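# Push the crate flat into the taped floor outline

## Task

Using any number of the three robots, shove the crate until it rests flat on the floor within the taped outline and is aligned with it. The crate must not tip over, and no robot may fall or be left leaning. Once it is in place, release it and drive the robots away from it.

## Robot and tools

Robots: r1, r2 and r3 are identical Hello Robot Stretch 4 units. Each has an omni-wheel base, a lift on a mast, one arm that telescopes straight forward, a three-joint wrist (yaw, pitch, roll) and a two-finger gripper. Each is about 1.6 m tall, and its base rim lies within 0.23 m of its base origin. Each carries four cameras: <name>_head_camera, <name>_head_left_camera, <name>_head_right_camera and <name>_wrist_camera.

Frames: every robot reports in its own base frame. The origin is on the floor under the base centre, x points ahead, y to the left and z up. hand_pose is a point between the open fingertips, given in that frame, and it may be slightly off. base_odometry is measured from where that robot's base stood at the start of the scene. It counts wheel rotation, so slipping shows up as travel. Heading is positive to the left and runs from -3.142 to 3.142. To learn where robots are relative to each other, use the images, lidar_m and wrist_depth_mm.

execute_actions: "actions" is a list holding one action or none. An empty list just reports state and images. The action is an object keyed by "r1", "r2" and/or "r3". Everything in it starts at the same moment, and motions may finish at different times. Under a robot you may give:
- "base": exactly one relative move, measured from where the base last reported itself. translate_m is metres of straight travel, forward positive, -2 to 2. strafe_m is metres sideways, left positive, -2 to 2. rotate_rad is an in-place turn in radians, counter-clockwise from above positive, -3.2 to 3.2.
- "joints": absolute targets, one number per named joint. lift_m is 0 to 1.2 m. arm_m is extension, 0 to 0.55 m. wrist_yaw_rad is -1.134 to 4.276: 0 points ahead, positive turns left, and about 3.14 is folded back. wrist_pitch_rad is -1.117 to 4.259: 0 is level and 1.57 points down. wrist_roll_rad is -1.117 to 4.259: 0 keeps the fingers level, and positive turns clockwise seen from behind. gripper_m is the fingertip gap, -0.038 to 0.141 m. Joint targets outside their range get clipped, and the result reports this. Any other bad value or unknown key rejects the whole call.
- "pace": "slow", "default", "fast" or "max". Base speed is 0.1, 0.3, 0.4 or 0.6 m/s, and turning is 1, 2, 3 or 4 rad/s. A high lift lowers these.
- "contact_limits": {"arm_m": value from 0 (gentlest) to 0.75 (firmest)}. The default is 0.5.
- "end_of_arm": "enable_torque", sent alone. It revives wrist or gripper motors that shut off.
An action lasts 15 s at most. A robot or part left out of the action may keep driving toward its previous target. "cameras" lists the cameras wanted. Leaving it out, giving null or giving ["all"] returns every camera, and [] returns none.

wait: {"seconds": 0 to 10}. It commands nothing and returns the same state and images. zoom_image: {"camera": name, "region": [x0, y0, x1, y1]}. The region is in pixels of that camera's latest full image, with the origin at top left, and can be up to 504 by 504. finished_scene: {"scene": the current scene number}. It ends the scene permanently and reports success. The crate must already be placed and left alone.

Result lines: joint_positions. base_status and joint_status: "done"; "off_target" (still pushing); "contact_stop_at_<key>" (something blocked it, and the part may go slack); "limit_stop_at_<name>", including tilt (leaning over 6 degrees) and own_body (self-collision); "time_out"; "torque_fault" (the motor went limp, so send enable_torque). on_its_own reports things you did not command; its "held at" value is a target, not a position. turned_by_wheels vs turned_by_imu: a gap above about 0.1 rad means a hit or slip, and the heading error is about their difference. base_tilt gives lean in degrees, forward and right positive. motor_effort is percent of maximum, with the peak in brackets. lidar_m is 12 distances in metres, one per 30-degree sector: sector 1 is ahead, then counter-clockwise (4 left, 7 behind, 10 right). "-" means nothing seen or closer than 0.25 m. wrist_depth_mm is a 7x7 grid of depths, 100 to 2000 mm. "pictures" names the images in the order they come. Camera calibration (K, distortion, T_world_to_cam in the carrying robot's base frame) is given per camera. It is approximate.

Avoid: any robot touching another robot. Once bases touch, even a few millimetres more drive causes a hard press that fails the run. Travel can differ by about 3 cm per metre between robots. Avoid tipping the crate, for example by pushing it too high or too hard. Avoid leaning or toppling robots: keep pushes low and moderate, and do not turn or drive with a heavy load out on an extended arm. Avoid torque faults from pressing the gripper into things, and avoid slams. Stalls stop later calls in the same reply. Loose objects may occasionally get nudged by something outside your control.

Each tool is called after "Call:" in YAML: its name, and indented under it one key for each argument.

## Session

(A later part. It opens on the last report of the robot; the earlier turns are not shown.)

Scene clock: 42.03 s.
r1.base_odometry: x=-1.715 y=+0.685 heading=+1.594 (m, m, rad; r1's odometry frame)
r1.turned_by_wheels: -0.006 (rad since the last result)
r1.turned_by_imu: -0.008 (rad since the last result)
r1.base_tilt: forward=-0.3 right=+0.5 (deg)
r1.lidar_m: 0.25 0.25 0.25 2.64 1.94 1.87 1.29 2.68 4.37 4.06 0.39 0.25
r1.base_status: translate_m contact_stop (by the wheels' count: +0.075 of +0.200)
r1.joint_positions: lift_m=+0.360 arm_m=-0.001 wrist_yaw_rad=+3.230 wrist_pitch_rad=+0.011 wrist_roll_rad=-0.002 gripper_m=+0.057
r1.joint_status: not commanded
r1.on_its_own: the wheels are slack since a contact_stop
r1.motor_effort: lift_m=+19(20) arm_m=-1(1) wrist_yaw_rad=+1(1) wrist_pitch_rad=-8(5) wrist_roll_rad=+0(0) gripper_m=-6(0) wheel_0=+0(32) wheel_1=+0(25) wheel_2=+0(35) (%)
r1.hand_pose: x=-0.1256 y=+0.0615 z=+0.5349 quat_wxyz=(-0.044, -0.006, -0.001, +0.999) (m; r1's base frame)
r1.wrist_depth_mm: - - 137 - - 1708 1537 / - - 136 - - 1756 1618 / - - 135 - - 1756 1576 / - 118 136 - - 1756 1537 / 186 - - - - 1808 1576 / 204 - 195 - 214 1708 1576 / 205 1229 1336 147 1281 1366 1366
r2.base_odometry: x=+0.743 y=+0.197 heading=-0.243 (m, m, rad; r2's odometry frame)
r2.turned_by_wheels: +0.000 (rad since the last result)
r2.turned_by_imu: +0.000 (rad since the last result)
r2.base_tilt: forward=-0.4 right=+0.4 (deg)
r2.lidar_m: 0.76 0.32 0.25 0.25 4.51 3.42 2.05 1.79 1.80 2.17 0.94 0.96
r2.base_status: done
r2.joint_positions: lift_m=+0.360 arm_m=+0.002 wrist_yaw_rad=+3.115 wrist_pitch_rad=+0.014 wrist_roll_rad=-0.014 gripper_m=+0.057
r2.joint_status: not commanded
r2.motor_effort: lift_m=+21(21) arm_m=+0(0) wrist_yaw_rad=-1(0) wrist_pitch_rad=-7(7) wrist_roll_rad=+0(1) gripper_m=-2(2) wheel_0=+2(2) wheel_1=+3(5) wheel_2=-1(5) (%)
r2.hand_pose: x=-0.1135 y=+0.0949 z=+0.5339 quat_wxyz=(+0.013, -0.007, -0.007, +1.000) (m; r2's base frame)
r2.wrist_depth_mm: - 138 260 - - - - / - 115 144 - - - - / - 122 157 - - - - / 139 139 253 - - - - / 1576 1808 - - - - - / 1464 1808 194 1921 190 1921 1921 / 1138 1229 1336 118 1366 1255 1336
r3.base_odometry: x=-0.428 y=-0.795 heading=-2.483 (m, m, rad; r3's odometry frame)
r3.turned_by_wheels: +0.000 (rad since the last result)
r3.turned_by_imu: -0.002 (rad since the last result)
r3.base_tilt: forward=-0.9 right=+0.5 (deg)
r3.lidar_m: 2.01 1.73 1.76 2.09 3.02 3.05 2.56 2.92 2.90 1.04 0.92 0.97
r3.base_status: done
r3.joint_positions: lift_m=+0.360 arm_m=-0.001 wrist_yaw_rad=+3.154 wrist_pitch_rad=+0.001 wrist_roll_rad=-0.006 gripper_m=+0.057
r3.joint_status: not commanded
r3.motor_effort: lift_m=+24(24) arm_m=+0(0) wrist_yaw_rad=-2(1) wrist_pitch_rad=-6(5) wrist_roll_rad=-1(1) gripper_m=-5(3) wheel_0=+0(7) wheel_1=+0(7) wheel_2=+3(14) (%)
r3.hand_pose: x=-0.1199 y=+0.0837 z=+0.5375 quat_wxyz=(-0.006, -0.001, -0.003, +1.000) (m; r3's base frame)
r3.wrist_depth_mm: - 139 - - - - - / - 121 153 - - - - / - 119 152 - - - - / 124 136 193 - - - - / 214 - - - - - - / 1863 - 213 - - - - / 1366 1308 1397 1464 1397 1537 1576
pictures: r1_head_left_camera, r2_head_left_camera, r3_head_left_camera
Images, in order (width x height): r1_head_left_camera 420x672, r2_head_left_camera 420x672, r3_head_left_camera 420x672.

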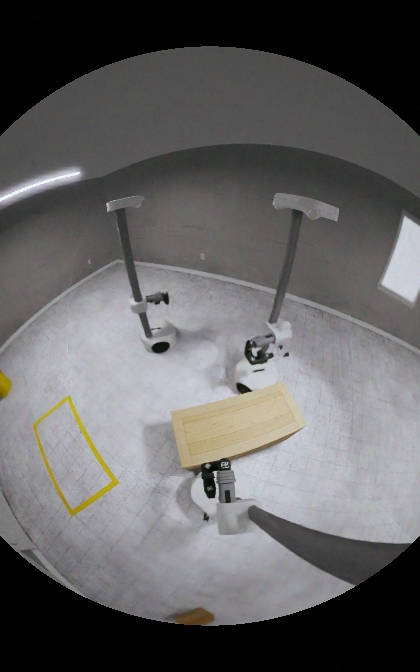

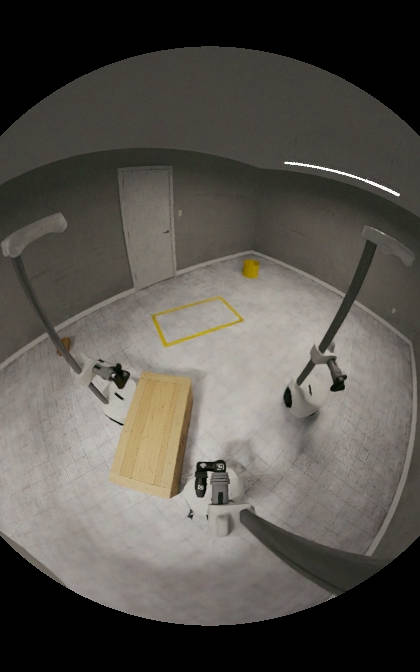

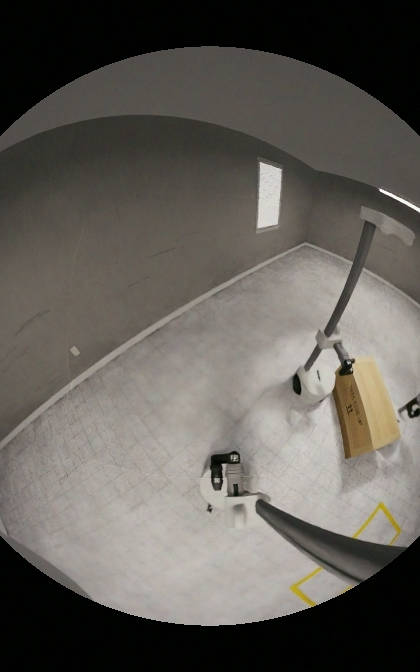

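Call:
execute_actions:
  actions:
    - {"r2":{"base":{"rotate_rad":1.35},"pace":"fast"},"r1":{"base":{"translate_m":-0.04}},"r3":{"base":{"rotate_rad":-0.5}}}
  cameras: []

Call:
execute_actions:
  actions:
    - {"r2":{"base":{"translate_m":0.03}},"r1":{"base":{"strafe_m":0.14}}}
  cameras: []

Call:
execute_actions:
  actions:
    - {"r2":{"base":{"translate_m":0.2},"pace":"slow"},"r1":{"base":{"translate_m":0.2},"pace":"slow"},"r3":{"base":{"translate_m":0.5}}}
  cameras: ["r1_head_left_camera","r2_head_left_camera","r3_head_left_camera"]

Scene clock: 47.93 s.
r1.base_odometry: x=-1.714 y=+0.645 heading=+1.594 (m, m, rad; r1's odometry frame)
r1.turned_by_wheels: +0.000 (rad since the last result)
r1.turned_by_imu: -0.002 (rad since the last result)
r1.base_tilt: forward=-0.1 right=+0.6 (deg)
r1.lidar_m: 0.25 0.25 0.29 2.59 1.91 1.84 1.24 2.63 4.36 4.12 0.46 0.27
r1.base_status: done
r1.joint_positions: lift_m=+0.360 arm_m=-0.001 wrist_yaw_rad=+3.230 wrist_pitch_rad=+0.011 wrist_roll_rad=-0.002 gripper_m=+0.057
r1.joint_status: not commanded
r1.motor_effort: lift_m=+19(19) arm_m=-1(2) wrist_yaw_rad=+1(0) wrist_pitch_rad=-7(6) wrist_roll_rad=+0(0) gripper_m=-4(3) wheel_0=+1(4) wheel_1=+0(3) wheel_2=+0(8) (%)
r1.hand_pose: x=-0.1256 y=+0.0615 z=+0.5349 quat_wxyz=(-0.044, -0.006, -0.001, +0.999) (m; r1's base frame)
r1.wrist_depth_mm: - - 137 - - 1708 1576 / - - 135 - 1983 1708 1537 / - - 135 - 1921 1708 1537 / - 118 136 - 1921 1708 1576 / 186 - - - 1921 1708 1537 / 204 - 195 - 214 1708 1576 / 205 1255 1336 147 1255 1397 1366
r2.base_odometry: x=+0.743 y=+0.197 heading=+1.107 (m, m, rad; r2's odometry frame)
r2.turned_by_wheels: +1.350 (rad since the last result)
r2.turned_by_imu: +1.356 (rad since the last result)
r2.base_tilt: forward=-0.4 right=+0.3 (deg)
r2.lidar_m: 0.25 0.25 4.50 2.39 1.87 1.81 1.95 1.10 0.95 3.40 0.39 0.27
r2.base_status: done
r2.joint_positions: lift_m=+0.360 arm_m=+0.002 wrist_yaw_rad=+3.115 wrist_pitch_rad=+0.014 wrist_roll_rad=-0.014 gripper_m=+0.057
r2.joint_status: not commanded
r2.motor_effort: lift_m=+21(21) arm_m=+0(0) wrist_yaw_rad=+0(1) wrist_pitch_rad=-10(8) wrist_roll_rad=+1(1) gripper_m=-4(3) wheel_0=-1(11) wheel_1=-3(10) wheel_2=-1(12) (%)
r2.hand_pose: x=-0.1135 y=+0.0949 z=+0.5339 quat_wxyz=(+0.013, -0.007, -0.007, +1.000) (m; r2's base frame)
r2.wrist_depth_mm: - 138 262 - 1983 1708 1499 / - 116 144 - 1863 1661 1537 / - 122 157 - 1983 1661 1537 / 139 139 254 - 1921 1708 1537 / - - - - 1921 1756 1499 / 1499 1808 194 1863 190 1661 1499 / 1138 1229 1336 118 1366 1229 1308
r3.base_odometry: x=-0.428 y=-0.795 heading=-2.983 (m, m, rad; r3's odometry frame)
r3.turned_by_wheels: -0.500 (rad since the last result)
r3.turned_by_imu: -0.502 (rad since the last result)
r3.base_tilt: forward=-0.9 right=+0.5 (deg)
r3.lidar_m: 0.94 2.02 1.73 1.75 2.13 3.05 3.08 2.51 2.91 2.92 1.03 0.93
r3.base_status: done
r3.joint_positions: lift_m=+0.360 arm_m=-0.001 wrist_yaw_rad=+3.154 wrist_pitch_rad=+0.001 wrist_roll_rad=-0.006 gripper_m=+0.057
r3.joint_status: not commanded
r3.motor_effort: lift_m=+24(24) arm_m=+0(0) wrist_yaw_rad=-1(1) wrist_pitch_rad=-5(5) wrist_roll_rad=+0(1) gripper_m=-3(3) wheel_0=+1(6) wheel_1=+0(7) wheel_2=+2(9) (%)
r3.hand_pose: x=-0.1199 y=+0.0837 z=+0.5375 quat_wxyz=(-0.006, -0.001, -0.003, +1.000) (m; r3's base frame)
r3.wrist_depth_mm: - 139 - - - - - / - 121 153 - - - - / - 119 152 - - - - / 124 136 193 - - - - / 214 - - - - - - / 1863 - 213 - - - - / 1366 1281 1397 1464 1366 1576 1618
pictures: none
No camera images: the call's "cameras" was empty. Leave "cameras" out to get every camera's image.

Scene clock: 49.60 s.
r1.base_odometry: x=-1.854 y=+0.642 heading=+1.594 (m, m, rad; r1's odometry frame)
r1.turned_by_wheels: +0.000 (rad since the last result)
r1.turned_by_imu: +0.000 (rad since the last result)
r1.base_tilt: forward=-0.3 right=+0.5 (deg)
r1.lidar_m: 0.25 0.27 2.98 2.50 1.84 1.75 1.19 2.55 4.48 4.23 0.41 0.25
r1.base_status: done
r1.joint_positions: lift_m=+0.360 arm_m=-0.001 wrist_yaw_rad=+3.230 wrist_pitch_rad=+0.011 wrist_roll_rad=-0.002 gripper_m=+0.057
r1.joint_status: not commanded
r1.motor_effort: lift_m=+19(19) arm_m=-1(2) wrist_yaw_rad=+0(1) wrist_pitch_rad=-8(9) wrist_roll_rad=+0(0) gripper_m=-4(3) wheel_0=-1(7) wheel_1=-2(7) wheel_2=+1(1) (%)
r1.hand_pose: x=-0.1256 y=+0.0615 z=+0.5349 quat_wxyz=(-0.044, -0.006, -0.001, +0.999) (m; r1's base frame)
r1.wrist_depth_mm: - - 137 - 1863 1618 1499 / - - 135 - 1863 1661 1499 / - - 135 - 1863 1576 1499 / - 118 136 - 1863 1661 1464 / 186 - - - 1808 1618 1537 / 204 - 195 - 214 1661 1499 / 205 1205 1366 148 1281 1336 1366
r2.base_odometry: x=+0.757 y=+0.224 heading=+1.107 (m, m, rad; r2's odometry frame)
r2.turned_by_wheels: +0.000 (rad since the last result)
r2.turned_by_imu: +0.001 (rad since the last result)
r2.base_tilt: forward=-0.4 right=+0.3 (deg)
r2.lidar_m: 0.25 0.25 4.49 2.40 1.88 1.83 1.97 1.06 0.98 3.40 0.39 0.25
r2.base_status: done
r2.joint_positions: lift_m=+0.360 arm_m=+0.002 wrist_yaw_rad=+3.115 wrist_pitch_rad=+0.014 wrist_roll_rad=-0.014 gripper_m=+0.057
r2.joint_status: not commanded
r2.motor_effort: lift_m=+21(21) arm_m=+0(0) wrist_yaw_rad=+1(1) wrist_pitch_rad=-7(8) wrist_roll_rad=+0(0) gripper_m=-4(3) wheel_0=+1(4) wheel_1=+2(13) wheel_2=+2(2) (%)
r2.hand_pose: x=-0.1135 y=+0.0949 z=+0.5339 quat_wxyz=(+0.013, -0.007, -0.007, +1.000) (m; r2's base frame)
r2.wrist_depth_mm: - 138 260 - 1983 1708 1537 / - 116 144 - - 1708 1576 / - 122 157 - - 1708 1537 / 139 139 254 - - 1708 1499 / - - - - 1983 1708 1499 / 1499 1863 193 1921 190 1661 1537 / 1118 1205 1366 118 1366 1229 1336
r3.base_odometry: x=-0.428 y=-0.795 heading=-2.983 (m, m, rad; r3's odometry frame)
r3.turned_by_wheels: +0.000 (rad since the last result)
r3.turned_by_imu: +0.000 (rad since the last result)
r3.base_tilt: forward=-0.9 right=+0.5 (deg)
r3.lidar_m: 0.99 2.00 1.73 1.76 2.11 3.05 3.05 2.53 2.91 2.93 1.05 0.95
r3.base_status: not commanded
r3.joint_positions: lift_m=+0.360 arm_m=-0.001 wrist_yaw_rad=+3.154 wrist_pitch_rad=+0.001 wrist_roll_rad=-0.006 gripper_m=+0.057
r3.joint_status: not commanded
r3.motor_effort: lift_m=+24(24) arm_m=+0(0) wrist_yaw_rad=+0(1) wrist_pitch_rad=-6(6) wrist_roll_rad=-1(1) gripper_m=-5(2) wheel_0=+0(1) wheel_1=+0(0) wheel_2=+1(1) (%)
r3.hand_pose: x=-0.1199 y=+0.0837 z=+0.5375 quat_wxyz=(-0.006, -0.001, -0.003, +1.000) (m; r3's base frame)
r3.wrist_depth_mm: - 139 - - - - - / - 121 153 - - - - / - 119 152 - - - - / 124 136 193 - - - - / 214 - - - - - - / 1863 - 213 - - - - / 1366 1281 1430 1499 1397 1576 1618
pictures: none
No camera images: the call's "cameras" was empty. Leave "cameras" out to get every camera's image.

Scene clock: 52.93 s.
r1.base_odometry: x=-1.859 y=+0.841 heading=+1.595 (m, m, rad; r1's odometry frame)
r1.turned_by_wheels: +0.002 (rad since the last result)
r1.turned_by_imu: +0.017 (rad since the last result)
r1.base_tilt: forward=-0.3 right=+0.7 (deg)
r1.lidar_m: 0.25 0.25 4.14 2.70 1.98 1.93 1.42 2.82 4.59 0.45 0.25 0.25
r1.base_status: done
r1.joint_positions: lift_m=+0.360 arm_m=-0.001 wrist_yaw_rad=+3.230 wrist_pitch_rad=+0.011 wrist_roll_rad=-0.002 gripper_m=+0.057
r1.joint_status: not commanded
r1.motor_effort: lift_m=+19(19) arm_m=-2(1) wrist_yaw_rad=+0(1) wrist_pitch_rad=-8(6) wrist_roll_rad=+0(0) gripper_m=-2(2) wheel_0=+32(32) wheel_1=+9(20) wheel_2=-22(29) (%)
r1.hand_pose: x=-0.1256 y=+0.0615 z=+0.5349 quat_wxyz=(-0.044, -0.006, -0.001, +0.999) (m; r1's base frame)
r1.wrist_depth_mm: - - 137 - - 1808 1618 / - - 135 - - 1808 1661 / - - 135 - - 1756 1618 / - 118 136 - - 1863 1576 / 186 - - - - 1756 1618 / 204 - 194 - 214 1756 1576 / 205 1229 1366 148 1281 1336 1397
r2.base_odometry: x=+0.809 y=+0.345 heading=+1.127 (m, m, rad; r2's odometry frame)
r2.turned_by_wheels: +0.020 (rad since the last result)
r2.turned_by_imu: +0.153 (rad since the last result)
r2.base_tilt: forward=-0.3 right=+0.4 (deg)
r2.lidar_m: 0.25 0.25 3.97 2.22 1.88 1.89 0.80 0.64 4.35 0.32 0.25 0.25
r2.base_status: translate_m contact_stop (by the wheels' count: +0.132 of +0.200)
r2.joint_positions: lift_m=+0.360 arm_m=+0.002 wrist_yaw_rad=+3.115 wrist_pitch_rad=+0.014 wrist_roll_rad=-0.014 gripper_m=+0.057
r2.joint_status: not commanded
r2.on_its_own: the wheels are slack since a contact_stop
r2.motor_effort: lift_m=+20(20) arm_m=+0(0) wrist_yaw_rad=-1(1) wrist_pitch_rad=-8(10) wrist_roll_rad=+1(1) gripper_m=-4(3) wheel_0=+0(36) wheel_1=+0(21) wheel_2=+0(31) (%)
r2.hand_pose: x=-0.1135 y=+0.0949 z=+0.5339 quat_wxyz=(+0.013, -0.007, -0.007, +1.000) (m; r2's base frame)
r2.wrist_depth_mm: - 138 260 - - 1863 1576 / - 115 144 - - 1808 1576 / - 122 156 - - 1863 1576 / 139 139 252 - - 1863 1576 / - - - - - 1808 1576 / 960 1863 194 1921 190 1808 1576 / 715 768 1255 118 1366 1229 1308
r3.base_odometry: x=-0.922 y=-0.875 heading=-2.983 (m, m, rad; r3's odometry frame)
r3.turned_by_wheels: +0.000 (rad since the last result)
r3.turned_by_imu: -0.002 (rad since the last result)
r3.base_tilt: forward=-1.0 right=+0.5 (deg)
r3.lidar_m: 3.07 1.83 1.60 1.60 1.96 3.51 3.53 2.97 3.05 0.69 0.69 0.61
r3.base_status: done
r3.joint_positions: lift_m=+0.360 arm_m=-0.001 wrist_yaw_rad=+3.154 wrist_pitch_rad=+0.001 wrist_roll_rad=-0.006 gripper_m=+0.057
r3.joint_status: not commanded
r3.motor_effort: lift_m=+24(24) arm_m=+0(0) wrist_yaw_rad=+0(0) wrist_pitch_rad=-5(5) wrist_roll_rad=-1(2) gripper_m=-2(1) wheel_0=+1(6) wheel_1=+1(7) wheel_2=-1(11) (%)
r3.hand_pose: x=-0.1199 y=+0.0837 z=+0.5375 quat_wxyz=(-0.006, -0.001, -0.003, +1.000) (m; r3's base frame)
r3.wrist_depth_mm: - 139 - - - - - / - 121 153 - - - - / - 119 152 - - - - / 124 136 193 - - - - / 214 - - - - - - / 1863 - 213 - - - - / 1366 1281 1397 1499 1366 1576 1576
pictures: r1_head_left_camera, r2_head_left_camera, r3_head_left_camera
Images, in order (width x height): r1_head_left_camera 420x672, r2_head_left_camera 420x672, r3_head_left_camera 420x672.

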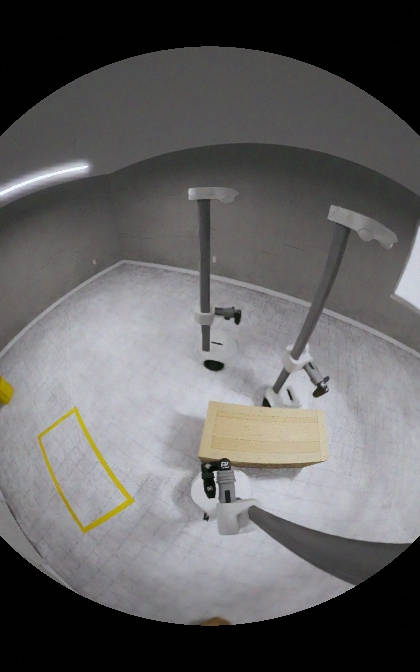

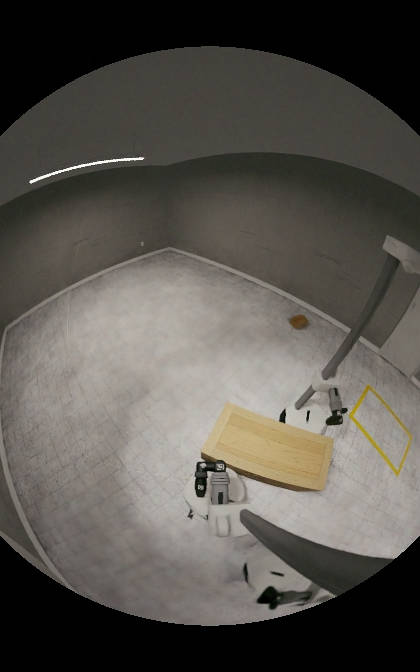

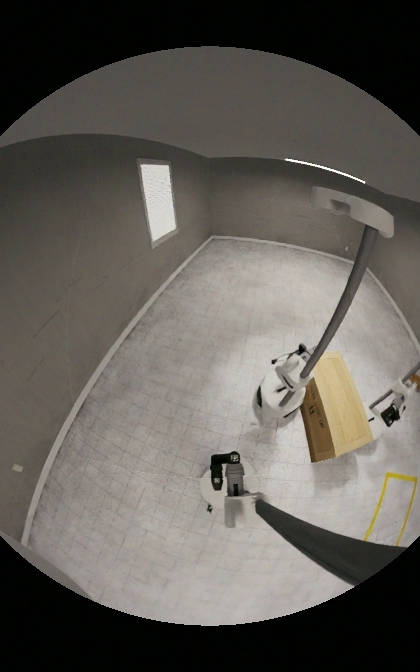

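Call:
execute_actions:
  actions:
    - {"r2":{"base":{"translate_m":-0.04}},"r1":{"base":{"translate_m":-0.04}}}
  cameras: []

Call:
execute_actions:
  actions:
    - {"r2":{"base":{"rotate_rad":-0.5}},"r1":{"base":{"rotate_rad":-0.38}}}
  cameras: []

Call:
execute_actions:
  actions:
    - {"r2":{"base":{"strafe_m":0.1}},"r1":{"base":{"strafe_m":0.13}}}
  cameras: []

Call:
execute_actions:
  actions:
    - {"r2":{"base":{"translate_m":0.18},"pace":"slow"},"r1":{"base":{"translate_m":0.18},"pace":"slow"}}
  cameras: ["r1_head_left_camera","r2_head_left_camera"]

Scene clock: 57.27 s.
r1.base_odometry: x=-1.858 y=+0.801 heading=+1.595 (m, m, rad; r1's odometry frame)
r1.turned_by_wheels: +0.000 (rad since the last result)
r1.turned_by_imu: -0.002 (rad since the last result)
r1.base_tilt: forward=-0.2 right=+0.6 (deg)
r1.lidar_m: 0.25 0.28 4.17 2.65 1.98 1.90 1.35 2.79 4.55 0.54 0.28 0.25
r1.base_status: done
r1.joint_positions: lift_m=+0.360 arm_m=-0.001 wrist_yaw_rad=+3.230 wrist_pitch_rad=+0.011 wrist_roll_rad=-0.002 gripper_m=+0.057
r1.joint_status: not commanded
r1.motor_effort: lift_m=+19(19) arm_m=-1(1) wrist_yaw_rad=+0(0) wrist_pitch_rad=-9(6) wrist_roll_rad=+0(0) gripper_m=-4(2) wheel_0=-1(28) wheel_1=-1(10) wheel_2=+0(21) (%)
r1.hand_pose: x=-0.1256 y=+0.0615 z=+0.5349 quat_wxyz=(-0.044, -0.006, -0.001, +0.999) (m; r1's base frame)
r1.wrist_depth_mm: - - 138 - - 1756 1576 / - - 135 - - 1808 1576 / - - 135 - - 1808 1537 / - 118 136 - - 1808 1576 / 185 - - - - 1756 1618 / 204 - 195 - 213 1756 1576 / 205 1229 1336 147 1281 1366 1366
r2.base_odometry: x=+0.792 y=+0.309 heading=+1.127 (m, m, rad; r2's odometry frame)
r2.turned_by_wheels: +0.000 (rad since the last result)
r2.turned_by_imu: +0.000 (rad since the last result)
r2.base_tilt: forward=-0.4 right=+0.3 (deg)
r2.lidar_m: 0.25 0.34 3.91 2.22 1.86 1.87 2.17 0.60 4.33 0.38 0.25 0.25
r2.base_status: done
r2.joint_positions: lift_m=+0.360 arm_m=+0.002 wrist_yaw_rad=+3.115 wrist_pitch_rad=+0.014 wrist_roll_rad=-0.014 gripper_m=+0.057
r2.joint_status: not commanded
r2.motor_effort: lift_m=+21(20) arm_m=+0(0) wrist_yaw_rad=+0(1) wrist_pitch_rad=-9(8) wrist_roll_rad=+0(0) gripper_m=-4(6) wheel_0=-2(4) wheel_1=-4(10) wheel_2=+0(6) (%)
r2.hand_pose: x=-0.1135 y=+0.0949 z=+0.5339 quat_wxyz=(+0.013, -0.007, -0.007, +1.000) (m; r2's base frame)
r2.wrist_depth_mm: - 138 262 - - 1756 1576 / - 116 144 - - 1756 1576 / - 122 157 - - 1756 1618 / 139 139 253 - - 1808 1537 / - - - - - 1756 1576 / 1464 1756 194 1863 190 1708 1537 / 723 778 1366 118 1397 1229 1308
r3.base_odometry: x=-0.922 y=-0.875 heading=-2.983 (m, m, rad; r3's odometry frame)
r3.turned_by_wheels: +0.000 (rad since the last result)
r3.turned_by_imu: -0.001 (rad since the last result)
r3.base_tilt: forward=-1.0 right=+0.5 (deg)
r3.lidar_m: 3.02 1.84 1.60 1.61 1.94 3.52 3.54 2.95 3.02 0.70 0.70 0.56
r3.base_status: not commanded
r3.joint_positions: lift_m=+0.360 arm_m=-0.001 wrist_yaw_rad=+3.154 wrist_pitch_rad=+0.001 wrist_roll_rad=-0.006 gripper_m=+0.057
r3.joint_status: not commanded
r3.motor_effort: lift_m=+24(24) arm_m=+0(0) wrist_yaw_rad=-2(1) wrist_pitch_rad=-6(5) wrist_roll_rad=-1(2) gripper_m=-4(5) wheel_0=+1(1) wheel_1=+1(1) wheel_2=-1(1) (%)
r3.hand_pose: x=-0.1199 y=+0.0837 z=+0.5375 quat_wxyz=(-0.006, -0.001, -0.003, +1.000) (m; r3's base frame)
r3.wrist_depth_mm: - 139 - - - - - / - 121 153 - - - - / - 120 152 - - - - / 124 136 193 - - - - / 214 - - - - - - / 1921 - 213 - - - - / 1366 1308 1430 1499 1397 1618 1661
pictures: none
No camera images: the call's "cameras" was empty. Leave "cameras" out to get every camera's image.

Scene clock: 58.57 s.
r1.base_odometry: x=-1.858 y=+0.801 heading=+1.216 (m, m, rad; r1's odometry frame)
r1.turned_by_wheels: -0.380 (rad since the last result)
r1.turned_by_imu: -0.376 (rad since the last result)
r1.base_tilt: forward=-0.3 right=+0.6 (deg)
r1.lidar_m: 0.25 0.25 4.20 2.88 2.32 1.92 1.42 1.35 3.26 4.56 0.42 0.25
r1.base_status: done
r1.joint_positions: lift_m=+0.360 arm_m=-0.001 wrist_yaw_rad=+3.230 wrist_pitch_rad=+0.011 wrist_roll_rad=-0.002 gripper_m=+0.057
r1.joint_status: not commanded
r1.motor_effort: lift_m=+19(19) arm_m=-1(2) wrist_yaw_rad=+0(0) wrist_pitch_rad=-7(10) wrist_roll_rad=+1(0) gripper_m=-3(3) wheel_0=+1(4) wheel_1=+0(7) wheel_2=+1(7) (%)
r1.hand_pose: x=-0.1256 y=+0.0615 z=+0.5349 quat_wxyz=(-0.044, -0.006, -0.001, +0.999) (m; r1's base frame)
r1.wrist_depth_mm: - - 138 - 1921 1863 1756 / - - 135 - 1921 1808 1708 / - - 135 - 1921 1756 1808 / - 118 136 - 1863 1808 1808 / 186 - - - 1863 1756 1708 / 204 - 195 - 214 1756 1661 / 204 1255 1336 147 1281 1366 1366
r2.base_odometry: x=+0.792 y=+0.309 heading=+0.627 (m, m, rad; r2's odometry frame)
r2.turned_by_wheels: -0.500 (rad since the last result)
r2.turned_by_imu: -0.502 (rad since the last result)
r2.base_tilt: forward=-0.4 right=+0.4 (deg)
r2.lidar_m: 0.25 0.25 0.34 3.75 2.18 1.86 1.87 0.79 0.61 4.32 0.38 0.25
r2.base_status: done
r2.joint_positions: lift_m=+0.360 arm_m=+0.002 wrist_yaw_rad=+3.115 wrist_pitch_rad=+0.014 wrist_roll_rad=-0.014 gripper_m=+0.057
r2.joint_status: not commanded
r2.motor_effort: lift_m=+20(21) arm_m=+0(0) wrist_yaw_rad=+0(1) wrist_pitch_rad=-7(11) wrist_roll_rad=+0(1) gripper_m=-3(2) wheel_0=+2(11) wheel_1=+3(7) wheel_2=+0(8) (%)
r2.hand_pose: x=-0.1135 y=+0.0949 z=+0.5339 quat_wxyz=(+0.013, -0.007, -0.007, +1.000) (m; r2's base frame)
r2.wrist_depth_mm: - 138 259 - 1863 1756 1661 / - 115 144 - 1863 1808 1661 / - 122 157 - 1863 1808 1661 / 139 139 253 - 1921 1808 1661 / - - - - 1921 1756 1661 / 1499 1756 194 1863 190 1708 1618 / 1138 1255 1336 118 1397 1229 1336
r3.base_odometry: x=-0.922 y=-0.875 heading=-2.983 (m, m, rad; r3's odometry frame)
r3.turned_by_wheels: +0.000 (rad since the last result)
r3.turned_by_imu: +0.000 (rad since the last result)
r3.base_tilt: forward=-0.9 right=+0.6 (deg)
r3.lidar_m: 3.07 1.87 1.59 1.61 1.95 3.50 3.51 2.97 3.05 0.68 0.68 0.57
r3.base_status: not commanded
r3.joint_positions: lift_m=+0.360 arm_m=-0.001 wrist_yaw_rad=+3.154 wrist_pitch_rad=+0.001 wrist_roll_rad=-0.006 gripper_m=+0.057
r3.joint_status: not commanded
r3.motor_effort: lift_m=+24(24) arm_m=+0(0) wrist_yaw_rad=+0(1) wrist_pitch_rad=-5(5) wrist_roll_rad=+0(0) gripper_m=-2(3) wheel_0=+1(1) wheel_1=+1(1) wheel_2=+0(1) (%)
r3.hand_pose: x=-0.1199 y=+0.0837 z=+0.5375 quat_wxyz=(-0.006, -0.001, -0.003, +1.000) (m; r3's base frame)
r3.wrist_depth_mm: - 140 - - - - - / - 121 153 - - - - / - 119 152 - - - - / 124 136 193 - - - - / 213 - - - - - - / 1863 - 213 - - - - / 1366 1281 1397 1464 1397 1576 1576
pictures: none
No camera images: the call's "cameras" was empty. Leave "cameras" out to get every camera's image.

Scene clock: 60.20 s.
r1.base_odometry: x=-1.980 y=+0.846 heading=+1.216 (m, m, rad; r1's odometry frame)
r1.turned_by_wheels: +0.000 (rad since the last result)
r1.turned_by_imu: +0.000 (rad since the last result)
r1.base_tilt: forward=-0.2 right=+0.7 (deg)
r1.lidar_m: 0.25 0.26 4.07 2.77 2.30 1.90 1.86 1.37 3.23 4.67 0.40 0.25
r1.base_status: done
r1.joint_positions: lift_m=+0.360 arm_m=-0.001 wrist_yaw_rad=+3.230 wrist_pitch_rad=+0.011 wrist_roll_rad=-0.002 gripper_m=+0.057
r1.joint_status: not commanded
r1.motor_effort: lift_m=+19(19) arm_m=-1(1) wrist_yaw_rad=+0(0) wrist_pitch_rad=-7(9) wrist_roll_rad=+0(0) gripper_m=-4(0) wheel_0=+2(4) wheel_1=-1(8) wheel_2=+1(1) (%)
r1.hand_pose: x=-0.1256 y=+0.0615 z=+0.5349 quat_wxyz=(-0.044, -0.006, -0.001, +0.999) (m; r1's base frame)
r1.wrist_depth_mm: - - 137 - 1921 1808 1661 / - - 135 - 1983 1808 1756 / - - 135 - 1921 1756 1708 / - 118 135 - 1808 1808 1661 / 186 - - - 1921 1863 1661 / 204 - 196 1921 214 1756 1708 / 204 1229 1366 148 1281 1366 1430
r2.base_odometry: x=+0.733 y=+0.390 heading=+0.627 (m, m, rad; r2's odometry frame)
r2.turned_by_wheels: +0.000 (rad since the last result)
r2.turned_by_imu: +0.000 (rad since the last result)
r2.base_tilt: forward=-0.3 right=+0.3 (deg)
r2.lidar_m: 0.25 0.26 4.31 3.73 2.13 1.84 1.82 2.11 0.69 4.43 0.36 0.25
r2.base_status: done
r2.joint_positions: lift_m=+0.360 arm_m=+0.002 wrist_yaw_rad=+3.115 wrist_pitch_rad=+0.014 wrist_roll_rad=-0.014 gripper_m=+0.057
r2.joint_status: not commanded
r2.motor_effort: lift_m=+20(20) arm_m=+0(0) wrist_yaw_rad=+1(0) wrist_pitch_rad=-8(9) wrist_roll_rad=+1(2) gripper_m=-3(2) wheel_0=+0(9) wheel_1=+1(7) wheel_2=+0(1) (%)
r2.hand_pose: x=-0.1135 y=+0.0949 z=+0.5339 quat_wxyz=(+0.013, -0.007, -0.007, +1.000) (m; r2's base frame)
r2.wrist_depth_mm: - 138 263 - 1921 1756 1661 / - 115 144 - 1863 1708 1661 / - 122 157 - 1808 1756 1661 / 139 139 253 - 1808 1808 1661 / - - - - 1863 1756 1661 / 1537 1808 193 1921 190 1661 1618 / 1138 1205 1336 118 1366 1229 1308
r3.base_odometry: x=-0.922 y=-0.875 heading=-2.983 (m, m, rad; r3's odometry frame)
r3.turned_by_wheels: +0.000 (rad since the last result)
r3.turned_by_imu: +0.000 (rad since the last result)
r3.base_tilt: forward=-1.0 right=+0.5 (deg)
r3.lidar_m: 3.09 1.82 1.61 1.58 1.97 3.53 3.51 2.98 3.05 0.64 0.70 0.69
r3.base_status: not commanded
r3.joint_positions: lift_m=+0.360 arm_m=-0.001 wrist_yaw_rad=+3.154 wrist_pitch_rad=+0.001 wrist_roll_rad=-0.006 gripper_m=+0.057
r3.joint_status: not commanded
r3.motor_effort: lift_m=+24(24) arm_m=+0(0) wrist_yaw_rad=+1(2) wrist_pitch_rad=-6(4) wrist_roll_rad=-2(2) gripper_m=-5(3) wheel_0=+1(1) wheel_1=+1(1) wheel_2=-1(1) (%)
r3.hand_pose: x=-0.1199 y=+0.0837 z=+0.5375 quat_wxyz=(-0.006, -0.001, -0.003, +1.000) (m; r3's base frame)
r3.wrist_depth_mm: - 139 - - - - - / - 121 153 - - - - / - 119 152 - - - - / 124 136 193 - - - - / 213 - - - - - - / 1921 - 213 - - - - / 1397 1281 1397 1499 1366 1576 1576
pictures: none
No camera images: the call's "cameras" was empty. Leave "cameras" out to get every camera's image.

Scene clock: 63.30 s.
r1.base_odometry: x=-1.919 y=+1.014 heading=+1.217 (m, m, rad; r1's odometry frame)
r1.turned_by_wheels: +0.001 (rad since the last result)
r1.turned_by_imu: +0.020 (rad since the last result)
r1.base_tilt: forward=-0.4 right=+0.7 (deg)
r1.lidar_m: 0.25 0.25 4.03 2.79 2.44 2.06 1.68 1.55 3.62 0.47 0.25 0.25
r1.base_status: done
r1.joint_positions: lift_m=+0.360 arm_m=-0.001 wrist_yaw_rad=+3.230 wrist_pitch_rad=+0.011 wrist_roll_rad=-0.002 gripper_m=+0.057
r1.joint_status: not commanded
r1.motor_effort: lift_m=+19(19) arm_m=-2(1) wrist_yaw_rad=+0(0) wrist_pitch_rad=-8(9) wrist_roll_rad=+0(0) gripper_m=-5(1) wheel_0=+30(31) wheel_1=+9(22) wheel_2=-25(31) (%)
r1.hand_pose: x=-0.1256 y=+0.0615 z=+0.5349 quat_wxyz=(-0.044, -0.006, -0.001, +0.999) (m; r1's base frame)
r1.wrist_depth_mm: - - 137 - - 1983 1808 / - - 135 - - 1921 1808 / - - 135 - - 1983 1863 / - 118 136 - - 1921 1808 / 186 - - - - 1863 1863 / 204 - 194 - 214 1863 1756 / 205 1281 1366 147 1281 1366 1366
r2.base_odometry: x=+0.813 y=+0.461 heading=+0.659 (m, m, rad; r2's odometry frame)
r2.turned_by_wheels: +0.032 (rad since the last result)
r2.turned_by_imu: +0.151 (rad since the last result)
r2.base_tilt: forward=-0.4 right=+0.5 (deg)
r2.lidar_m: 0.25 0.27 4.25 3.09 2.06 1.88 1.95 0.81 0.75 0.34 0.25 0.25
r2.base_status: translate_m contact_stop (by the wheels' count: +0.106 of +0.180)
r2.joint_positions: lift_m=+0.360 arm_m=+0.002 wrist_yaw_rad=+3.115 wrist_pitch_rad=+0.014 wrist_roll_rad=-0.014 gripper_m=+0.057
r2.joint_status: not commanded
r2.on_its_own: the wheels are slack since a contact_stop
r2.motor_effort: lift_m=+20(20) arm_m=+0(0) wrist_yaw_rad=+2(1) wrist_pitch_rad=-9(9) wrist_roll_rad=+1(1) gripper_m=-3(2) wheel_0=+0(39) wheel_1=+0(20) wheel_2=+0(36) (%)
r2.hand_pose: x=-0.1135 y=+0.0949 z=+0.5339 quat_wxyz=(+0.013, -0.007, -0.007, +1.000) (m; r2's base frame)
r2.wrist_depth_mm: - 138 260 - 1983 1756 1618 / - 116 144 - 1983 1708 1618 / - 122 157 - 1983 1708 1618 / 139 139 253 - 1921 1756 1618 / - - - - 1921 1808 1618 / 1499 1863 193 1983 190 1708 1618 / 1118 1205 1336 118 1397 1229 1336
r3.base_odometry: x=-0.922 y=-0.875 heading=-2.983 (m, m, rad; r3's odometry frame)
r3.turned_by_wheels: +0.000 (rad since the last result)
r3.turned_by_imu: -0.001 (rad since the last result)
r3.base_tilt: forward=-0.9 right=+0.5 (deg)
r3.lidar_m: 3.04 1.86 1.62 1.61 1.97 3.53 3.54 2.97 3.05 0.58 0.55 0.76
r3.base_status: not commanded
r3.joint_positions: lift_m=+0.360 arm_m=-0.001 wrist_yaw_rad=+3.154 wrist_pitch_rad=+0.001 wrist_roll_rad=-0.006 gripper_m=+0.057
r3.joint_status: not commanded
r3.motor_effort: lift_m=+24(24) arm_m=+0(0) wrist_yaw_rad=-2(1) wrist_pitch_rad=-6(6) wrist_roll_rad=-1(1) gripper_m=-3(3) wheel_0=+1(1) wheel_1=+1(1) wheel_2=-1(1) (%)
r3.hand_pose: x=-0.1199 y=+0.0837 z=+0.5375 quat_wxyz=(-0.006, -0.001, -0.003, +1.000) (m; r3's base frame)
r3.wrist_depth_mm: - 139 - - - - - / - 121 153 - - - - / - 119 152 - - - - / 124 136 194 - - - - / 214 - - - - - - / 1808 - 213 - - - - / 1366 1255 1430 1499 1397 1576 1576
pictures: r1_head_left_camera, r2_head_left_camera
Images, in order (width x height): r1_head_left_camera 420x672, r2_head_left_camera 420x672.

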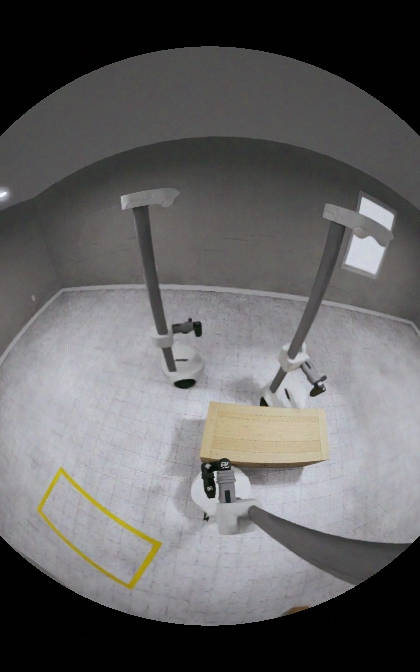

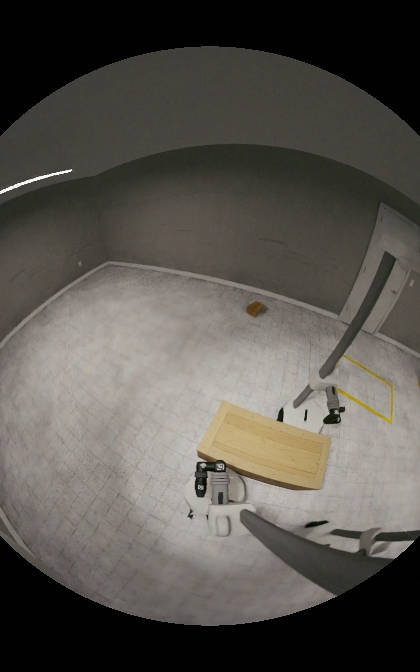

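Call:
execute_actions:
  actions:
    - {"r2":{"base":{"strafe_m":0.11}},"r1":{"base":{"strafe_m":0.13}},"r3":{"base":{"strafe_m":0.12}}}
  cameras: []

Call:
execute_actions:
  actions:
    - {"r2":{"base":{"rotate_rad":-0.55}},"r1":{"base":{"rotate_rad":-0.42}}}
  cameras: []

Call:
execute_actions:
  actions:
    - {"r2":{"base":{"translate_m":0.2},"pace":"slow"},"r1":{"base":{"translate_m":0.2},"pace":"slow"},"r3":{"base":{"translate_m":0.5}}}
  cameras: ["r1_head_left_camera","r2_head_left_camera"]

Scene clock: 69.20 s.
r1.base_odometry: x=-2.041 y=+1.059 heading=+1.217 (m, m, rad; r1's odometry frame)
r1.turned_by_wheels: +0.000 (rad since the last result)
r1.turned_by_imu: -0.001 (rad since the last result)
r1.base_tilt: forward=-0.2 right=+0.4 (deg)
r1.lidar_m: 0.25 1.12 3.91 2.66 2.41 2.04 2.02 1.64 3.57 0.54 0.27 0.25
r1.base_status: done
r1.joint_positions: lift_m=+0.360 arm_m=-0.001 wrist_yaw_rad=+3.230 wrist_pitch_rad=+0.011 wrist_roll_rad=-0.002 gripper_m=+0.057
r1.joint_status: not commanded
r1.motor_effort: lift_m=+19(19) arm_m=-1(1) wrist_yaw_rad=+0(0) wrist_pitch_rad=-8(7) wrist_roll_rad=+0(0) gripper_m=-1(3) wheel_0=+1(29) wheel_1=+0(12) wheel_2=+1(24) (%)
r1.hand_pose: x=-0.1256 y=+0.0615 z=+0.5349 quat_wxyz=(-0.044, -0.006, -0.001, +0.999) (m; r1's base frame)
r1.wrist_depth_mm: - - 137 - - 1983 1808 / - - 135 - - 1983 1808 / - - 135 - - 1863 1808 / - 118 136 - - 1921 1808 / 186 - - - - 1921 1756 / 205 - 195 - 214 1921 1808 / 204 1255 1366 147 1255 1397 1397
r2.base_odometry: x=+0.746 y=+0.548 heading=+0.659 (m, m, rad; r2's odometry frame)
r2.turned_by_wheels: +0.000 (rad since the last result)
r2.turned_by_imu: +0.001 (rad since the last result)
r2.base_tilt: forward=-0.4 right=+0.4 (deg)
r2.lidar_m: 0.25 3.69 4.15 2.98 2.01 1.85 1.86 0.96 0.94 0.37 0.25 0.25
r2.base_status: done
r2.joint_positions: lift_m=+0.360 arm_m=+0.002 wrist_yaw_rad=+3.115 wrist_pitch_rad=+0.014 wrist_roll_rad=-0.014 gripper_m=+0.057
r2.joint_status: not commanded
r2.motor_effort: lift_m=+20(21) arm_m=+0(0) wrist_yaw_rad=+1(0) wrist_pitch_rad=-8(10) wrist_roll_rad=+0(1) gripper_m=-3(2) wheel_0=+0(9) wheel_1=+2(13) wheel_2=+0(4) (%)
r2.hand_pose: x=-0.1135 y=+0.0949 z=+0.5339 quat_wxyz=(+0.013, -0.007, -0.007, +1.000) (m; r2's base frame)
r2.wrist_depth_mm: - 138 262 - 1863 1708 1661 / - 116 144 - 1863 1808 1576 / - 122 157 - 1921 1756 1576 / 139 139 253 - 1921 1708 1576 / - - - - 1921 1756 1537 / 1499 1808 193 1921 191 1708 1618 / 1118 1205 1366 118 1397 1229 1336
r3.base_odometry: x=-0.903 y=-0.993 heading=-2.983 (m, m, rad; r3's odometry frame)
r3.turned_by_wheels: +0.000 (rad since the last result)
r3.turned_by_imu: -0.001 (rad since the last result)
r3.base_tilt: forward=-0.9 right=+0.5 (deg)
r3.lidar_m: 2.84 1.72 1.48 1.50 1.78 3.32 3.50 3.03 3.16 0.63 0.65 0.91
r3.base_status: done
r3.joint_positions: lift_m=+0.360 arm_m=-0.001 wrist_yaw_rad=+3.154 wrist_pitch_rad=+0.001 wrist_roll_rad=-0.006 gripper_m=+0.057
r3.joint_status: not commanded
r3.motor_effort: lift_m=+24(24) arm_m=+0(0) wrist_yaw_rad=-1(1) wrist_pitch_rad=-6(6) wrist_roll_rad=+0(2) gripper_m=-2(2) wheel_0=-1(10) wheel_1=+0(9) wheel_2=+0(1) (%)
r3.hand_pose: x=-0.1199 y=+0.0837 z=+0.5375 quat_wxyz=(-0.006, -0.001, -0.003, +1.000) (m; r3's base frame)
r3.wrist_depth_mm: - 140 - - - - - / - 121 153 - - - - / - 119 153 - - - - / 124 136 193 - - - - / 214 - - - - - - / 1863 - 213 - - - - / 1397 1255 1397 1499 1397 1537 1576
pictures: none
No camera images: the call's "cameras" was empty. Leave "cameras" out to get every camera's image.

Scene clock: 70.53 s.
r1.base_odometry: x=-2.041 y=+1.059 heading=+0.797 (m, m, rad; r1's odometry frame)
r1.turned_by_wheels: -0.420 (rad since the last result)
r1.turned_by_imu: -0.416 (rad since the last result)
r1.base_tilt: forward=-0.3 right=+0.6 (deg)
r1.lidar_m: 0.25 0.25 3.19 3.88 2.67 2.28 2.02 1.68 1.60 4.28 0.43 0.26
r1.base_status: done
r1.joint_positions: lift_m=+0.360 arm_m=-0.001 wrist_yaw_rad=+3.230 wrist_pitch_rad=+0.011 wrist_roll_rad=-0.002 gripper_m=+0.057
r1.joint_status: not commanded
r1.motor_effort: lift_m=+19(19) arm_m=-2(2) wrist_yaw_rad=+0(0) wrist_pitch_rad=-8(9) wrist_roll_rad=+0(0) gripper_m=-3(4) wheel_0=+2(8) wheel_1=-1(6) wheel_2=+1(6) (%)
r1.hand_pose: x=-0.1256 y=+0.0615 z=+0.5349 quat_wxyz=(-0.044, -0.006, -0.001, +0.999) (m; r1's base frame)
r1.wrist_depth_mm: - - 137 - - - - / - - 135 - - - - / - - 135 - - - - / - 118 136 - - - - / 186 1921 - - - - - / 205 1921 195 - 215 - - / 204 1205 1336 148 1255 1366 1366
r2.base_odometry: x=+0.746 y=+0.548 heading=+0.109 (m, m, rad; r2's odometry frame)
r2.turned_by_wheels: -0.549 (rad since the last result)
r2.turned_by_imu: -0.551 (rad since the last result)
r2.base_tilt: forward=-0.2 right=+0.3 (deg)
r2.lidar_m: 0.25 0.25 3.59 4.14 3.09 2.06 1.86 1.86 0.94 0.95 0.39 0.26
r2.base_status: done
r2.joint_positions: lift_m=+0.360 arm_m=+0.002 wrist_yaw_rad=+3.115 wrist_pitch_rad=+0.014 wrist_roll_rad=-0.014 gripper_m=+0.057
r2.joint_status: not commanded
r2.motor_effort: lift_m=+21(21) arm_m=+0(0) wrist_yaw_rad=+1(1) wrist_pitch_rad=-8(9) wrist_roll_rad=+1(2) gripper_m=-2(2) wheel_0=+3(11) wheel_1=+2(14) wheel_2=+2(9) (%)
r2.hand_pose: x=-0.1135 y=+0.0949 z=+0.5339 quat_wxyz=(+0.013, -0.007, -0.007, +1.000) (m; r2's base frame)
r2.wrist_depth_mm: - 138 260 1983 - - - / - 115 145 1983 - - - / - 122 157 1921 - - - / 139 139 254 - - - - / 1863 1808 1983 - - - - / 1499 1808 193 1921 190 1983 1921 / 1118 1229 1336 118 1397 1229 1336
r3.base_odometry: x=-0.903 y=-0.993 heading=-2.983 (m, m, rad; r3's odometry frame)
r3.turned_by_wheels: +0.000 (rad since the last result)
r3.turned_by_imu: +0.000 (rad since the last result)
r3.base_tilt: forward=-1.0 right=+0.5 (deg)
r3.lidar_m: 2.80 1.74 1.46 1.50 1.80 3.31 3.49 3.02 3.16 0.67 0.66 0.90
r3.base_status: not commanded
r3.joint_positions: lift_m=+0.360 arm_m=-0.001 wrist_yaw_rad=+3.154 wrist_pitch_rad=+0.001 wrist_roll_rad=-0.006 gripper_m=+0.057
r3.joint_status: not commanded
r3.motor_effort: lift_m=+24(24) arm_m=+0(0) wrist_yaw_rad=+0(1) wrist_pitch_rad=-6(4) wrist_roll_rad=-1(0) gripper_m=-2(3) wheel_0=+0(1) wheel_1=+0(1) wheel_2=+0(0) (%)
r3.hand_pose: x=-0.1199 y=+0.0837 z=+0.5375 quat_wxyz=(-0.006, -0.001, -0.003, +1.000) (m; r3's base frame)
r3.wrist_depth_mm: - 140 - - - - - / - 121 153 - - - - / - 120 152 - - - - / 124 136 194 - - - - / 213 - - - - - - / 1863 - 213 - - - - / 1336 1255 1397 1499 1397 1618 1576
pictures: none
No camera images: the call's "cameras" was empty. Leave "cameras" out to get every camera's image.

Scene clock: 73.83 s.
r1.base_odometry: x=-1.902 y=+1.202 heading=+0.798 (m, m, rad; r1's odometry frame)
r1.turned_by_wheels: +0.001 (rad since the last result)
r1.turned_by_imu: +0.042 (rad since the last result)
r1.base_tilt: forward=-0.2 right=+0.6 (deg)
r1.lidar_m: 0.25 0.25 3.08 3.90 2.76 2.46 2.19 1.75 2.68 0.52 0.25 0.25
r1.base_status: done
r1.joint_positions: lift_m=+0.360 arm_m=-0.001 wrist_yaw_rad=+3.230 wrist_pitch_rad=+0.011 wrist_roll_rad=-0.002 gripper_m=+0.057
r1.joint_status: not commanded
r1.motor_effort: lift_m=+19(19) arm_m=-1(2) wrist_yaw_rad=+0(1) wrist_pitch_rad=-7(7) wrist_roll_rad=+0(0) gripper_m=-8(3) wheel_0=+24(30) wheel_1=+12(21) wheel_2=-28(31) (%)
r1.hand_pose: x=-0.1256 y=+0.0615 z=+0.5349 quat_wxyz=(-0.044, -0.006, -0.001, +0.999) (m; r1's base frame)
r1.wrist_depth_mm: - - 138 - - - - / - - 135 - - - - / - - 135 - - - - / - 118 136 - - - - / 186 - - - - - - / 205 - 195 - 214 - - / 204 1255 1366 147 1308 1336 1397
r2.base_odometry: x=+0.845 y=+0.570 heading=+0.145 (m, m, rad; r2's odometry frame)
r2.turned_by_wheels: +0.036 (rad since the last result)
r2.turned_by_imu: +0.126 (rad since the last result)
r2.base_tilt: forward=-0.4 right=+0.3 (deg)
r2.lidar_m: 0.25 0.25 3.94 4.13 2.79 2.04 1.90 0.67 0.65 0.37 0.25 0.25
r2.base_status: translate_m contact_stop (by the wheels' count: +0.102 of +0.200)
r2.joint_positions: lift_m=+0.360 arm_m=+0.002 wrist_yaw_rad=+3.115 wrist_pitch_rad=+0.014 wrist_roll_rad=-0.014 gripper_m=+0.057
r2.joint_status: not commanded
r2.on_its_own: the wheels are slack since a contact_stop
r2.motor_effort: lift_m=+20(21) arm_m=+0(0) wrist_yaw_rad=+0(2) wrist_pitch_rad=-9(8) wrist_roll_rad=+1(2) gripper_m=-3(1) wheel_0=+0(28) wheel_1=+0(30) wheel_2=+0(36) (%)
r2.hand_pose: x=-0.1135 y=+0.0949 z=+0.5339 quat_wxyz=(+0.013, -0.007, -0.007, +1.000) (m; r2's base frame)
r2.wrist_depth_mm: - 138 260 - - - - / - 116 144 - - - - / - 122 157 - - - - / 139 139 253 - - - - / - - - - - - - / 1499 1808 194 1921 191 1921 1921 / 1118 1205 1308 118 1430 1255 1336
r3.base_odometry: x=-1.397 y=-1.072 heading=-2.982 (m, m, rad; r3's odometry frame)
r3.turned_by_wheels: +0.000 (rad since the last result)
r3.turned_by_imu: -0.002 (rad since the last result)
r3.base_tilt: forward=-1.0 right=+0.5 (deg)
r3.lidar_m: 2.51 1.54 1.34 1.35 1.63 2.98 3.97 3.47 0.53 0.52 0.61 0.78
r3.base_status: done
r3.joint_positions: lift_m=+0.360 arm_m=-0.001 wrist_yaw_rad=+3.154 wrist_pitch_rad=+0.001 wrist_roll_rad=-0.006 gripper_m=+0.057
r3.joint_status: not commanded
r3.motor_effort: lift_m=+24(24) arm_m=+0(0) wrist_yaw_rad=-1(0) wrist_pitch_rad=-6(6) wrist_roll_rad=-2(1) gripper_m=-3(4) wheel_0=+2(6) wheel_1=+2(6) wheel_2=+1(10) (%)
r3.hand_pose: x=-0.1199 y=+0.0837 z=+0.5375 quat_wxyz=(-0.006, -0.001, -0.003, +1.000) (m; r3's base frame)
r3.wrist_depth_mm: - 139 - - - - - / - 121 153 - - - - / - 119 152 - - - - / 124 136 194 - - - - / 214 - - - - - - / 1863 - 213 - - - - / 1366 1281 1397 1464 1397 1576 1576
pictures: r1_head_left_camera, r2_head_left_camera
Images, in order (width x height): r1_head_left_camera 420x672, r2_head_left_camera 420x672.

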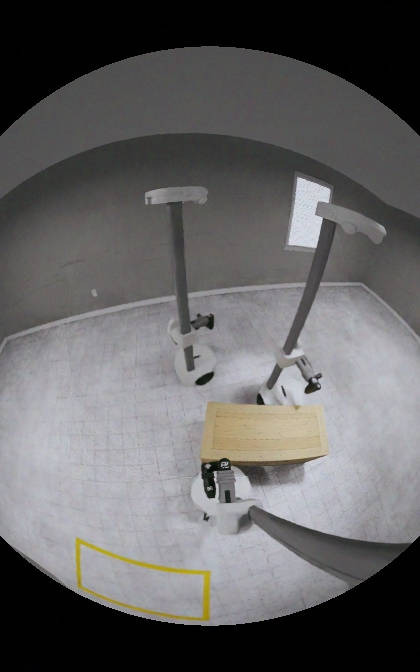

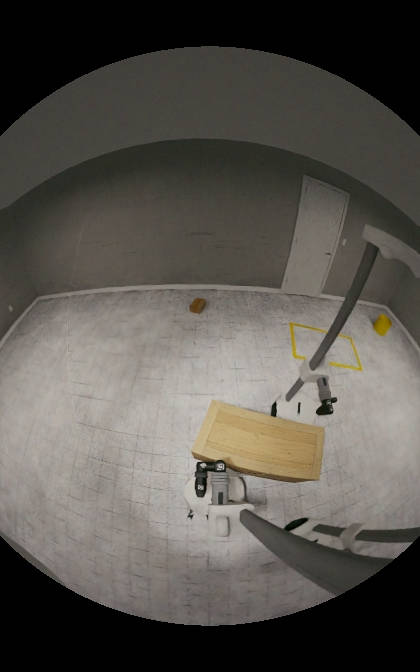

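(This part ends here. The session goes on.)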